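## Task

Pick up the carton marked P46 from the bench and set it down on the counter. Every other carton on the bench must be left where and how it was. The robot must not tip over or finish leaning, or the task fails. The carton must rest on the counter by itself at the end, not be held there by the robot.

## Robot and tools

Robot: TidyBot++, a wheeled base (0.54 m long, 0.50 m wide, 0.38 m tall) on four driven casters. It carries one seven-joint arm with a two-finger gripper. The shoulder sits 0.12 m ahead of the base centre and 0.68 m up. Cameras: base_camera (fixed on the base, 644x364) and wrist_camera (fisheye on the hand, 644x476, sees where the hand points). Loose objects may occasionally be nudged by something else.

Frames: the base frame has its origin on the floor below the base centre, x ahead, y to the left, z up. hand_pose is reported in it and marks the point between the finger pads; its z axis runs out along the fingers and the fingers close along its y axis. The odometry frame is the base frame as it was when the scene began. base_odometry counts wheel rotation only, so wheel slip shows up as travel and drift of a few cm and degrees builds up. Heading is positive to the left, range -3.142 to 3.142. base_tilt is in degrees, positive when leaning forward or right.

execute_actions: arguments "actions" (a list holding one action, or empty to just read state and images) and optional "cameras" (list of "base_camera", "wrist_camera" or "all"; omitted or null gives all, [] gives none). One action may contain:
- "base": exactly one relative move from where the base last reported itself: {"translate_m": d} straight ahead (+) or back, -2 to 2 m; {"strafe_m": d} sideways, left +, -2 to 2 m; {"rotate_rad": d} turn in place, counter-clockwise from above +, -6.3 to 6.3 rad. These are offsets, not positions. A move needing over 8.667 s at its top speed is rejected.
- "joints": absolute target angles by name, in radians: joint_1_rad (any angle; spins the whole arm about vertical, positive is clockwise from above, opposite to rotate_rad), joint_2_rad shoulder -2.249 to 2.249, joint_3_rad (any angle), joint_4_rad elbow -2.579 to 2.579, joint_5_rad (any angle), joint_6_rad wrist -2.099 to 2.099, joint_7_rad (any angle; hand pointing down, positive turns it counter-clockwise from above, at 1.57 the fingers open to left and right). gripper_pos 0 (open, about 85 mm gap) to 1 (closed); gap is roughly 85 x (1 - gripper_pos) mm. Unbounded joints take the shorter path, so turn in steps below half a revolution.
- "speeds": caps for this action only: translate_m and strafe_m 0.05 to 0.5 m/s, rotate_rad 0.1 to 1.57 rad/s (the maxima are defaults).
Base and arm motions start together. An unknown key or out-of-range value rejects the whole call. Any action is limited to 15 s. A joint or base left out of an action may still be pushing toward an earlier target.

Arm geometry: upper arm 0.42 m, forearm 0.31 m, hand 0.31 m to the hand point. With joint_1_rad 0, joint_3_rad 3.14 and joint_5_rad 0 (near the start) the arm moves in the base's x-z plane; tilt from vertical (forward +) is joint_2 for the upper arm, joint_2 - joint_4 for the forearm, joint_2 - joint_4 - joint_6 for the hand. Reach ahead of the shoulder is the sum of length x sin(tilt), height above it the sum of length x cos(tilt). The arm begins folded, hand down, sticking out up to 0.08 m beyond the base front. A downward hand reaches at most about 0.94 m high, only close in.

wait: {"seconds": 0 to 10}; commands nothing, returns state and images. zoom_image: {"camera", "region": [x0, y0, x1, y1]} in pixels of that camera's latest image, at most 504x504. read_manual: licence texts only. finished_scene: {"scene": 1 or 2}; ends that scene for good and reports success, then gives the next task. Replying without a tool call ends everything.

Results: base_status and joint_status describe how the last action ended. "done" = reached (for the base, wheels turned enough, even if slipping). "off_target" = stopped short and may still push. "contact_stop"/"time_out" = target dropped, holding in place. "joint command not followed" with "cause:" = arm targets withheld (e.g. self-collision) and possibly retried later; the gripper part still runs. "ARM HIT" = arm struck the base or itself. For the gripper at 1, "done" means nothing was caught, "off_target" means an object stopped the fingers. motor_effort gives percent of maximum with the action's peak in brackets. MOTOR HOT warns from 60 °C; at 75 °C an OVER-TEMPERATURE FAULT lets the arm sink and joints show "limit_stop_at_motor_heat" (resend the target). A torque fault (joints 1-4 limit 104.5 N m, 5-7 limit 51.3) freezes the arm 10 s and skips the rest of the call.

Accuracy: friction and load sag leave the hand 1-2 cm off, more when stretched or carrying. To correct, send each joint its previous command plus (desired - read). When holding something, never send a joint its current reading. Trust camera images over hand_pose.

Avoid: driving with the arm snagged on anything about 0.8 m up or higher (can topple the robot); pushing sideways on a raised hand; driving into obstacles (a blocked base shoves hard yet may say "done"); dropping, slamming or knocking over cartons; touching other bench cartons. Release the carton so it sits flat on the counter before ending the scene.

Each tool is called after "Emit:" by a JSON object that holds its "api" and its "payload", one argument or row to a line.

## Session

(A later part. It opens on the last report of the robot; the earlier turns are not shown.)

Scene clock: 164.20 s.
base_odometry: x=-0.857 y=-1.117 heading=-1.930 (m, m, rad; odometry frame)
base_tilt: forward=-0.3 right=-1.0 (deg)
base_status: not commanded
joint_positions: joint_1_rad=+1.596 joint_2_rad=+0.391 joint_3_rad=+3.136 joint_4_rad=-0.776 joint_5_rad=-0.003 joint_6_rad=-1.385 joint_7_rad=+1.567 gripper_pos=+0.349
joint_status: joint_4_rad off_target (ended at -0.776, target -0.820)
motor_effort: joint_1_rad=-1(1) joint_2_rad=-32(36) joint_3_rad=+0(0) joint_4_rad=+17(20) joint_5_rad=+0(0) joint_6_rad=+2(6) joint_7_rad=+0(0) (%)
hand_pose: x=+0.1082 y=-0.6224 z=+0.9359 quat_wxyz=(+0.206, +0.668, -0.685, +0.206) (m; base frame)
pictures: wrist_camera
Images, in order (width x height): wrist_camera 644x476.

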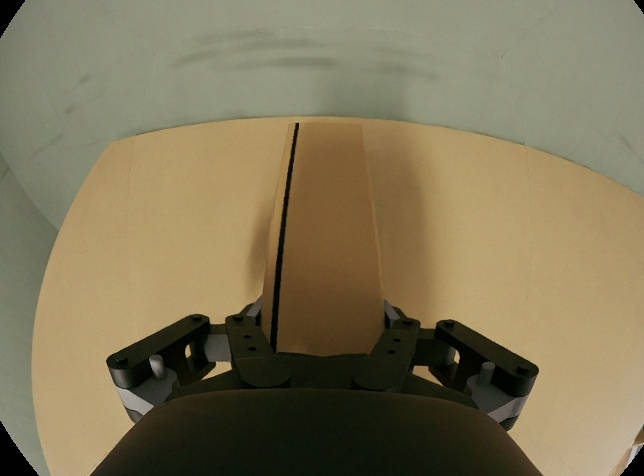

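Contact. Release.

Emit:
{"api": "execute_actions", "payload": {
  "actions": [
    {"joints":{"gripper_pos":0.0,"joint_4_rad":-0.76}}
  ],
  "cameras": ["wrist_camera"]
}}

Emit:
{"api": "execute_actions", "payload": {
  "actions": [
    {"joints":{"joint_2_rad":0.1}}
  ],
  "cameras": []
}}

Emit:
{"api": "execute_actions", "payload": {
  "actions": [
    {"base":{"strafe_m":0.1},"joints":{"joint_6_rad":-1.4,"joint_2_rad":0.0,"joint_4_rad":-1.1}}
  ],
  "cameras": ["wrist_camera"]
}}

Scene clock: 170.50 s.
base_odometry: x=-0.857 y=-1.117 heading=-1.930 (m, m, rad; odometry frame)
base_tilt: forward=-0.3 right=-1.0 (deg)
base_status: not commanded
joint_positions: joint_1_rad=+1.596 joint_2_rad=+0.391 joint_3_rad=+3.136 joint_4_rad=-0.773 joint_5_rad=-0.003 joint_6_rad=-1.385 joint_7_rad=+1.567 gripper_pos=+0.000
joint_status: all done
motor_effort: joint_1_rad=+0(1) joint_2_rad=-35(37) joint_3_rad=+0(0) joint_4_rad=+20(21) joint_5_rad=+0(0) joint_6_rad=+6(6) joint_7_rad=+1(0) (%)
hand_pose: x=+0.1081 y=-0.6229 z=+0.9374 quat_wxyz=(+0.207, +0.668, -0.684, +0.207) (m; base frame)
pictures: wrist_camera
Images, in order (width x height): wrist_camera 644x476.

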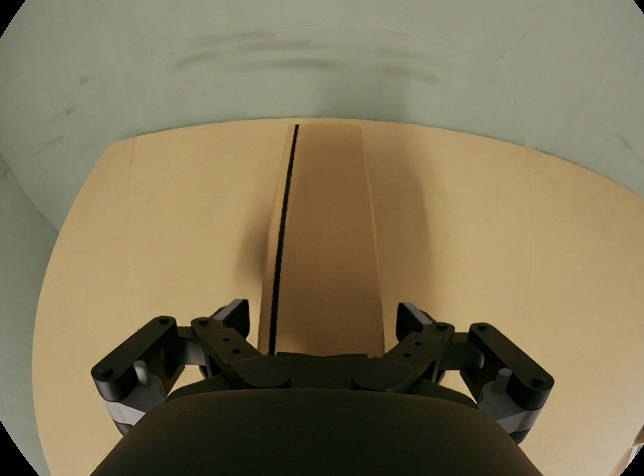

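Scene clock: 171.87 s.
base_odometry: x=-0.857 y=-1.117 heading=-1.930 (m, m, rad; odometry frame)
base_tilt: forward=-0.4 right=-1.0 (deg)
base_status: not commanded
joint_positions: joint_1_rad=+1.596 joint_2_rad=+0.094 joint_3_rad=+3.136 joint_4_rad=-0.771 joint_5_rad=-0.003 joint_6_rad=-1.385 joint_7_rad=+1.567 gripper_pos=+0.000
joint_status: all done
motor_effort: joint_1_rad=-1(1) joint_2_rad=-22(39) joint_3_rad=+0(0) joint_4_rad=+19(22) joint_5_rad=+0(0) joint_6_rad=+7(8) joint_7_rad=+0(0) (%)
hand_pose: x=+0.1107 y=-0.5208 z=+1.1094 quat_wxyz=(+0.306, +0.630, -0.645, +0.304) (m; base frame)
pictures: none
No camera images: the call's "cameras" was empty. Leave "cameras" out to get every camera's image.

Scene clock: 173.33 s.
base_odometry: x=-0.763 y=-1.152 heading=-1.930 (m, m, rad; odometry frame)
base_tilt: forward=-0.3 right=-1.1 (deg)
base_status: done
joint_positions: joint_1_rad=+1.596 joint_2_rad=+0.020 joint_3_rad=+3.136 joint_4_rad=-1.078 joint_5_rad=-0.003 joint_6_rad=-1.385 joint_7_rad=+1.567 gripper_pos=+0.000
joint_status: all done
motor_effort: joint_1_rad=+1(1) joint_2_rad=-20(28) joint_3_rad=+0(1) joint_4_rad=+20(22) joint_5_rad=+0(0) joint_6_rad=+6(8) joint_7_rad=-1(1) (%)
hand_pose: x=+0.1117 y=-0.4789 z=+0.9993 quat_wxyz=(+0.229, +0.661, -0.677, +0.228) (m; base frame)
pictures: wrist_camera
Images, in order (width x height): wrist_camera 644x476.

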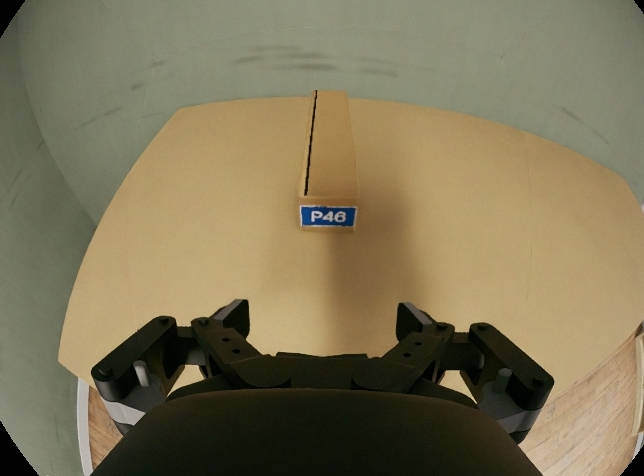

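Emit:
{"api": "finished_scene", "payload": {
  "scene": 2
}}

The scene is finished: the task was done.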